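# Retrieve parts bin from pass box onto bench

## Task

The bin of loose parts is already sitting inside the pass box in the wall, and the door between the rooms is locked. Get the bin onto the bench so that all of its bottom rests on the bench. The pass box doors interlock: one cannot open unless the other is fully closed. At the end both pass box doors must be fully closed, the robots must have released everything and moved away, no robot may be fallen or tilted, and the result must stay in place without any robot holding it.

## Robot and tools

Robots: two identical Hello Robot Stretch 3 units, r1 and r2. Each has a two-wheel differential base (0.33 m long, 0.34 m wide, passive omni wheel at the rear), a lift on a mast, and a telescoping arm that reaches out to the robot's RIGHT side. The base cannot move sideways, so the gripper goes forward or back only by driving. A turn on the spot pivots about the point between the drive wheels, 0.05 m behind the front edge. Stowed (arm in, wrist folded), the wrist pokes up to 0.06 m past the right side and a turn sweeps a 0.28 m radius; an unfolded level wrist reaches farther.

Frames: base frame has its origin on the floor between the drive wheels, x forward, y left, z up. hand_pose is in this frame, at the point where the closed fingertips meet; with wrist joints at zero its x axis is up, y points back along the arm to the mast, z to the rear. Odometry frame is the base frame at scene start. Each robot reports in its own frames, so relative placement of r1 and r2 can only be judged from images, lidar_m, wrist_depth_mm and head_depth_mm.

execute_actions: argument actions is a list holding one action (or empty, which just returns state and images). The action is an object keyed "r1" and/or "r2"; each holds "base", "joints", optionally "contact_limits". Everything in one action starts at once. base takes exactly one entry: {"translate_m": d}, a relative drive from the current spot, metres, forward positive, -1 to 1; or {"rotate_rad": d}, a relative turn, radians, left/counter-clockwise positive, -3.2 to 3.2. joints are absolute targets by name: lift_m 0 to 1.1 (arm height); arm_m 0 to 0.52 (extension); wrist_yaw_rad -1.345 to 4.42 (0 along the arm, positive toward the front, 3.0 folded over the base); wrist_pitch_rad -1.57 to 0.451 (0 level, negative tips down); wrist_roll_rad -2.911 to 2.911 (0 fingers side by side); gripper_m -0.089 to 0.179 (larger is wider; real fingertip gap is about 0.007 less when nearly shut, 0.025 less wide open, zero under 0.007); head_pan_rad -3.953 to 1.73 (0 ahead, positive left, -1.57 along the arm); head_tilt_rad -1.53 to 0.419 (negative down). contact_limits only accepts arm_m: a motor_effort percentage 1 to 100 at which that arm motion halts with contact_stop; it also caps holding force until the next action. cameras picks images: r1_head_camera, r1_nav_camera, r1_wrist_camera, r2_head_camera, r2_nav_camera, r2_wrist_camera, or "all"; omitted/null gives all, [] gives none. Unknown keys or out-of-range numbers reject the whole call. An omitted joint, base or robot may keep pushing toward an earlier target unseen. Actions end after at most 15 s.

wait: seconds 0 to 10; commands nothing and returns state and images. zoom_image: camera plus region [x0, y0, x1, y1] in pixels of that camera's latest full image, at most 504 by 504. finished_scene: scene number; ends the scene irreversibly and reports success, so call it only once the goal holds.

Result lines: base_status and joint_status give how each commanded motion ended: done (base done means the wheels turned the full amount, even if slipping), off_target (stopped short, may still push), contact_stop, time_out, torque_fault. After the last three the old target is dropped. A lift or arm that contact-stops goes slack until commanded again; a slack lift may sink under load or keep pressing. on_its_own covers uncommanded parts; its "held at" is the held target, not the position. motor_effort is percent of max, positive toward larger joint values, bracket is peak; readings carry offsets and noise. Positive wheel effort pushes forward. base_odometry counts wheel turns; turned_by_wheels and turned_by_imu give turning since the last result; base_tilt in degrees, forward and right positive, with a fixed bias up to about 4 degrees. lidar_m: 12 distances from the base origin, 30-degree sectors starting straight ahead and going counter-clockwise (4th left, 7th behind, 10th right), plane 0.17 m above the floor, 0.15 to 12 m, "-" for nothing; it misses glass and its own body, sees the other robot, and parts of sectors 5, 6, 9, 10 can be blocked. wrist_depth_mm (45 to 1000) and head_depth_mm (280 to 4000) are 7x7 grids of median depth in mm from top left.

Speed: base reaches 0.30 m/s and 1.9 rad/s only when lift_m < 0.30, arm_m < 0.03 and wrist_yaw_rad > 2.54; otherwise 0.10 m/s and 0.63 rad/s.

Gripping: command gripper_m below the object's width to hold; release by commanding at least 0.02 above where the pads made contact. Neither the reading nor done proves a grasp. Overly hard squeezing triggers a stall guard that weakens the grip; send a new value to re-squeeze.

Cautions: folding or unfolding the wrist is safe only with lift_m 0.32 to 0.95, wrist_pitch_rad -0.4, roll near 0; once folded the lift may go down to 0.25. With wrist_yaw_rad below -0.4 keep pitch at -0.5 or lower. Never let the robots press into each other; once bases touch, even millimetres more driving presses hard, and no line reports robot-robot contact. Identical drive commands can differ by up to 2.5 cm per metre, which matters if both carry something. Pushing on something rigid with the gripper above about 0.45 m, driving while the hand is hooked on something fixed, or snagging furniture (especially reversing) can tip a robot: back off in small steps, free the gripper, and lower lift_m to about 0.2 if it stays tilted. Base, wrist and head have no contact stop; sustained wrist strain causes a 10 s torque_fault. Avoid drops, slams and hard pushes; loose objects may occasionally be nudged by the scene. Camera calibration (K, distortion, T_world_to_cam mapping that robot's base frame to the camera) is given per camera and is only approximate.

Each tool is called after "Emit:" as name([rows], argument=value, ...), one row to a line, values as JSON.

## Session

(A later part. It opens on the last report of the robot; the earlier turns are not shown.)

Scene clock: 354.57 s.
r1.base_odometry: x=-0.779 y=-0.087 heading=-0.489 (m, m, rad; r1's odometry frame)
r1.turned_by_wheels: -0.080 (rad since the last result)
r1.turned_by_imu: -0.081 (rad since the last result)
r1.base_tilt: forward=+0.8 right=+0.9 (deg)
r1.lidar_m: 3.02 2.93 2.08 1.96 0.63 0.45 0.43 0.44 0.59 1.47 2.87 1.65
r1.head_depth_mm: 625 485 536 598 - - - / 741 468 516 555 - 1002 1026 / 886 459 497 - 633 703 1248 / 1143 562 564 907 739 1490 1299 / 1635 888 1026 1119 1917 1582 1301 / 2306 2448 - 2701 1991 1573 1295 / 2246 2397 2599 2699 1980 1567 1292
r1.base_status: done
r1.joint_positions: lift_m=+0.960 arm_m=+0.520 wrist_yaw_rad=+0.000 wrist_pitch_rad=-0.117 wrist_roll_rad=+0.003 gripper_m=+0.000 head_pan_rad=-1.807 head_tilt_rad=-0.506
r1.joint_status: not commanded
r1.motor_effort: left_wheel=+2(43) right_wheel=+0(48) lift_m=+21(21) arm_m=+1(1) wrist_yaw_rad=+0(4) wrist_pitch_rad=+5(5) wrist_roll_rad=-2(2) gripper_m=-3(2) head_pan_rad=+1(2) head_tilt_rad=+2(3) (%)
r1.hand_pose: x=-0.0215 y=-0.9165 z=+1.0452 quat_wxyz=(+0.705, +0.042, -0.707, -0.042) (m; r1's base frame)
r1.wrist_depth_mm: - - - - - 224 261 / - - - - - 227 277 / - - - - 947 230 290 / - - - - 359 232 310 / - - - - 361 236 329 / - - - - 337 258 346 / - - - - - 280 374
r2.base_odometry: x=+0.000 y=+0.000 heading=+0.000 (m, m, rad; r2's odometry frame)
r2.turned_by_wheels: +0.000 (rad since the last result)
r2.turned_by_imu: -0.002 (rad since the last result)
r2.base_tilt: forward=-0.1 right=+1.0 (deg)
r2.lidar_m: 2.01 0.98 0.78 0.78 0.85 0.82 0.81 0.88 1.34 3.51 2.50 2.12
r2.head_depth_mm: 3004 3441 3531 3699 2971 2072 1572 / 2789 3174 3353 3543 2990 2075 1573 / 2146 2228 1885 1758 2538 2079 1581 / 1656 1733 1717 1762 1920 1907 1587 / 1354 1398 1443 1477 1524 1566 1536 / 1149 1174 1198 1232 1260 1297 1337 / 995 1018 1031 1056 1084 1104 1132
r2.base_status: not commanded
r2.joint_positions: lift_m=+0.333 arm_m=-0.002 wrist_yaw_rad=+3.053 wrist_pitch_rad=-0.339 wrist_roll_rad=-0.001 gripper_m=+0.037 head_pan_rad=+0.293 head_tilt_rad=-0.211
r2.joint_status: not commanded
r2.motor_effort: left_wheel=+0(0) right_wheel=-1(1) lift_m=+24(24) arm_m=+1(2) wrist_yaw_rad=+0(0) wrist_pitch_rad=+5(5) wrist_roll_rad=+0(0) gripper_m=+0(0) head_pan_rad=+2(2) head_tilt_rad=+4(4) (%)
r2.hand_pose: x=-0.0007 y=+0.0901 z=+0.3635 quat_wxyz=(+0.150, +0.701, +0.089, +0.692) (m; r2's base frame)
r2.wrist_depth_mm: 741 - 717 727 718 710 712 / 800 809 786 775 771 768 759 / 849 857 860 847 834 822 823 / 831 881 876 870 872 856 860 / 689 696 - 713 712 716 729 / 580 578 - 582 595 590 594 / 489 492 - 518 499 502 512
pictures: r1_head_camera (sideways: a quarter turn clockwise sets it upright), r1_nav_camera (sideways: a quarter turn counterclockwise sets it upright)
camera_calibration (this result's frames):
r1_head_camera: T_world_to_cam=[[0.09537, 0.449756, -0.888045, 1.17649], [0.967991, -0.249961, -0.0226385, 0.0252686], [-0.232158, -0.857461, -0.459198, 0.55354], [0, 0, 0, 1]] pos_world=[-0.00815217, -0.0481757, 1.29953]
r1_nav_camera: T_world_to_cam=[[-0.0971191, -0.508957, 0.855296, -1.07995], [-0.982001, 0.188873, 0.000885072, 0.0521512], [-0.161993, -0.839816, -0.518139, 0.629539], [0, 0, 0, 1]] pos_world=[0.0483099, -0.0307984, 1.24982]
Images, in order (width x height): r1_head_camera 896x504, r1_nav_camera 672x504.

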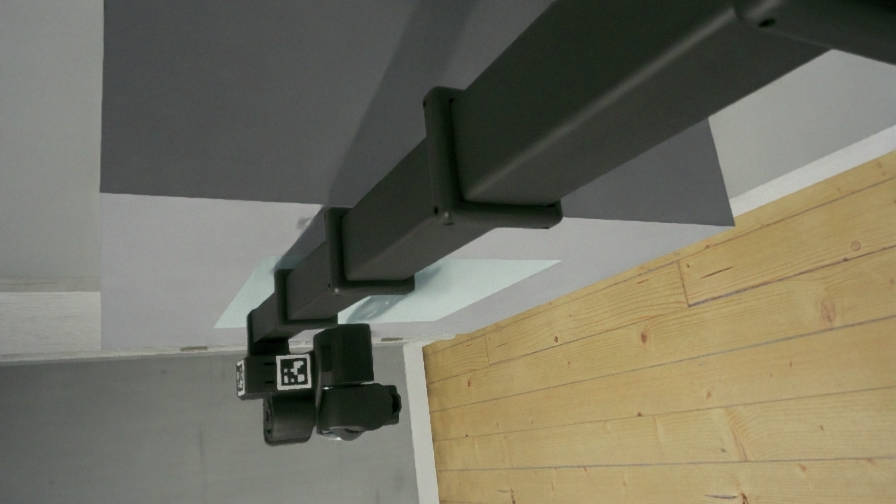

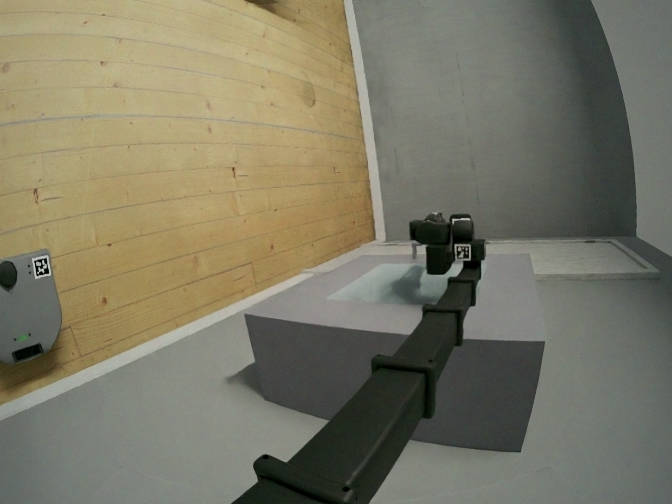

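Emit:
execute_actions([
  {"r1":{"base":{"translate_m":0.4},"joints":{"head_pan_rad":-2.3,"head_tilt_rad":-0.3}}},
], cameras=["r1_head_camera","r1_nav_camera","r2_head_camera"])

Scene clock: 361.93 s.
r1.base_odometry: x=-0.426 y=-0.275 heading=-0.489 (m, m, rad; r1's odometry frame)
r1.turned_by_wheels: +0.000 (rad since the last result)
r1.turned_by_imu: -0.002 (rad since the last result)
r1.base_tilt: forward=+0.8 right=+0.9 (deg)
r1.lidar_m: 2.63 2.96 2.10 2.00 1.23 0.87 0.83 0.85 1.14 2.77 1.70 1.29
r1.head_depth_mm: 772 802 834 868 905 944 988 / 834 870 796 860 930 1020 1088 / 908 949 718 760 808 872 - / 997 1045 770 812 860 933 - / 1105 1161 868 1318 1066 1432 - / 1234 1320 997 1137 1157 - - / 1408 1500 1585 1688 1813 - 1428
r1.base_status: done
r1.joint_positions: lift_m=+0.960 arm_m=+0.520 wrist_yaw_rad=+0.000 wrist_pitch_rad=-0.117 wrist_roll_rad=+0.003 gripper_m=+0.000 head_pan_rad=-2.293 head_tilt_rad=-0.310
r1.joint_status: all done
r1.motor_effort: left_wheel=+2(6) right_wheel=+0(4) lift_m=+21(21) arm_m=+1(1) wrist_yaw_rad=-1(1) wrist_pitch_rad=+6(5) wrist_roll_rad=-2(2) gripper_m=-3(2) head_pan_rad=-2(19) head_tilt_rad=+5(16) (%)
r1.hand_pose: x=-0.0215 y=-0.9165 z=+1.0452 quat_wxyz=(+0.705, +0.042, -0.707, -0.042) (m; r1's base frame)
r1.wrist_depth_mm: - - - - - - 894 / - - - - - - 872 / - - - - - - 877 / - - - - - - 907 / - - - - - - 920 / - - - - - - 937 / - - - - - - 958
r2.base_odometry: x=+0.000 y=+0.000 heading=+0.000 (m, m, rad; r2's odometry frame)
r2.turned_by_wheels: +0.000 (rad since the last result)
r2.turned_by_imu: -0.002 (rad since the last result)
r2.base_tilt: forward=-0.1 right=+1.1 (deg)
r2.lidar_m: 2.01 0.98 0.79 0.78 0.85 0.82 0.81 0.88 1.34 3.52 2.48 2.12
r2.head_depth_mm: 3016 3417 3572 3658 3004 2053 1575 / 2781 3117 3357 3592 2962 2087 1572 / 2148 2221 1880 1762 2525 2065 1581 / 1671 1717 1713 1767 1914 1914 1587 / 1354 1395 1431 1475 1539 1574 1532 / 1145 1175 1202 1229 1261 1291 1330 / 993 1010 1039 1055 1077 1103 1127
r2.base_status: not commanded
r2.joint_positions: lift_m=+0.333 arm_m=-0.002 wrist_yaw_rad=+3.053 wrist_pitch_rad=-0.339 wrist_roll_rad=-0.001 gripper_m=+0.037 head_pan_rad=+0.293 head_tilt_rad=-0.211
r2.joint_status: not commanded
r2.motor_effort: left_wheel=+0(0) right_wheel=-1(1) lift_m=+24(24) arm_m=+1(0) wrist_yaw_rad=+0(1) wrist_pitch_rad=+4(4) wrist_roll_rad=+1(0) gripper_m=-1(1) head_pan_rad=+2(2) head_tilt_rad=+4(4) (%)
r2.hand_pose: x=-0.0007 y=+0.0901 z=+0.3635 quat_wxyz=(+0.150, +0.701, +0.089, +0.692) (m; r2's base frame)
r2.wrist_depth_mm: 746 - 726 722 716 707 701 / 806 801 790 776 766 759 757 / 839 867 866 835 823 824 811 / 818 860 889 872 872 838 863 / 696 700 - 703 712 710 721 / 573 576 - 585 586 592 588 / 490 495 - 511 500 501 504
pictures: r1_head_camera (sideways: a quarter turn clockwise sets it upright), r1_nav_camera (sideways: a quarter turn counterclockwise sets it upright), r2_head_camera (sideways: a quarter turn clockwise sets it upright)
camera_calibration (this result's frames):
r1_head_camera: T_world_to_cam=[[0.174053, 0.216598, -0.96062, 1.27073], [0.73657, -0.676095, -0.0189862, 0.0219307], [-0.653582, -0.704259, -0.277216, 0.319284], [0, 0, 0, 1]] pos_world=[-0.0286487, -0.0355507, 1.30961]
r1_nav_camera: T_world_to_cam=[[-0.206728, -0.27209, 0.939804, -1.18953], [-0.779491, 0.626336, 0.00987178, 0.0392148], [-0.591318, -0.730528, -0.341573, 0.402398], [0, 0, 0, 1]] pos_world=[0.0226053, -0.054257, 1.25498]
r2_head_camera: T_world_to_cam=[[-0.239123, -0.0453358, -0.96993, 1.28514], [-0.301684, 0.952941, 0.0298343, -0.0286981], [0.922934, 0.299746, -0.241547, 0.271057], [0, 0, 0, 1]] pos_world=[0.0484808, 0.00436204, 1.31282]
Images, in order (width x height): r1_head_camera 896x504, r1_nav_camera 672x504, r2_head_camera 896x504.

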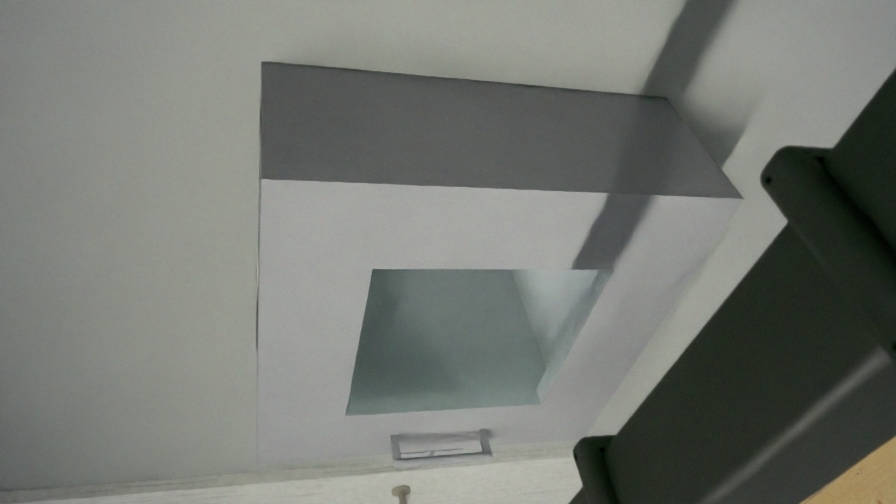

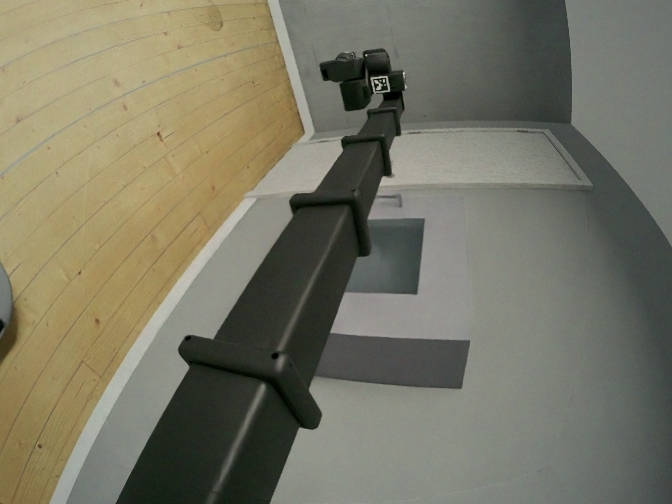

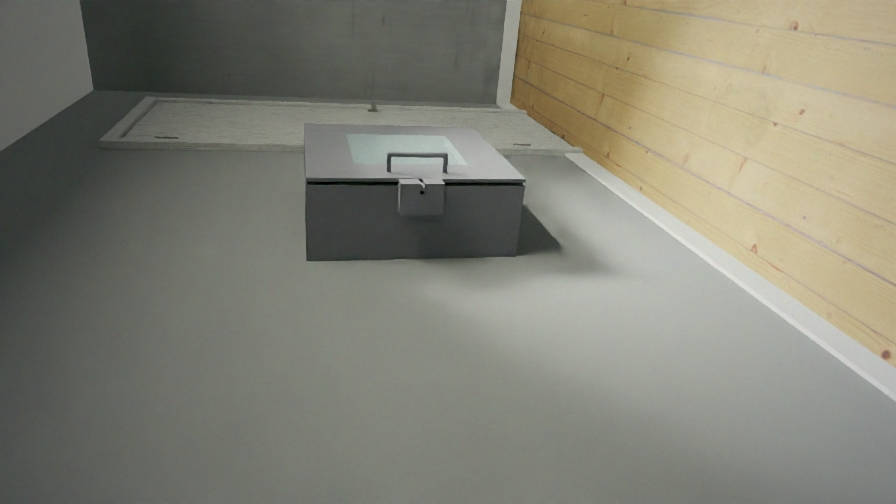

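Closed; r2's latch indicator changed.

Emit:
finished_scene(scene=1)

The scene is finished: the task was done.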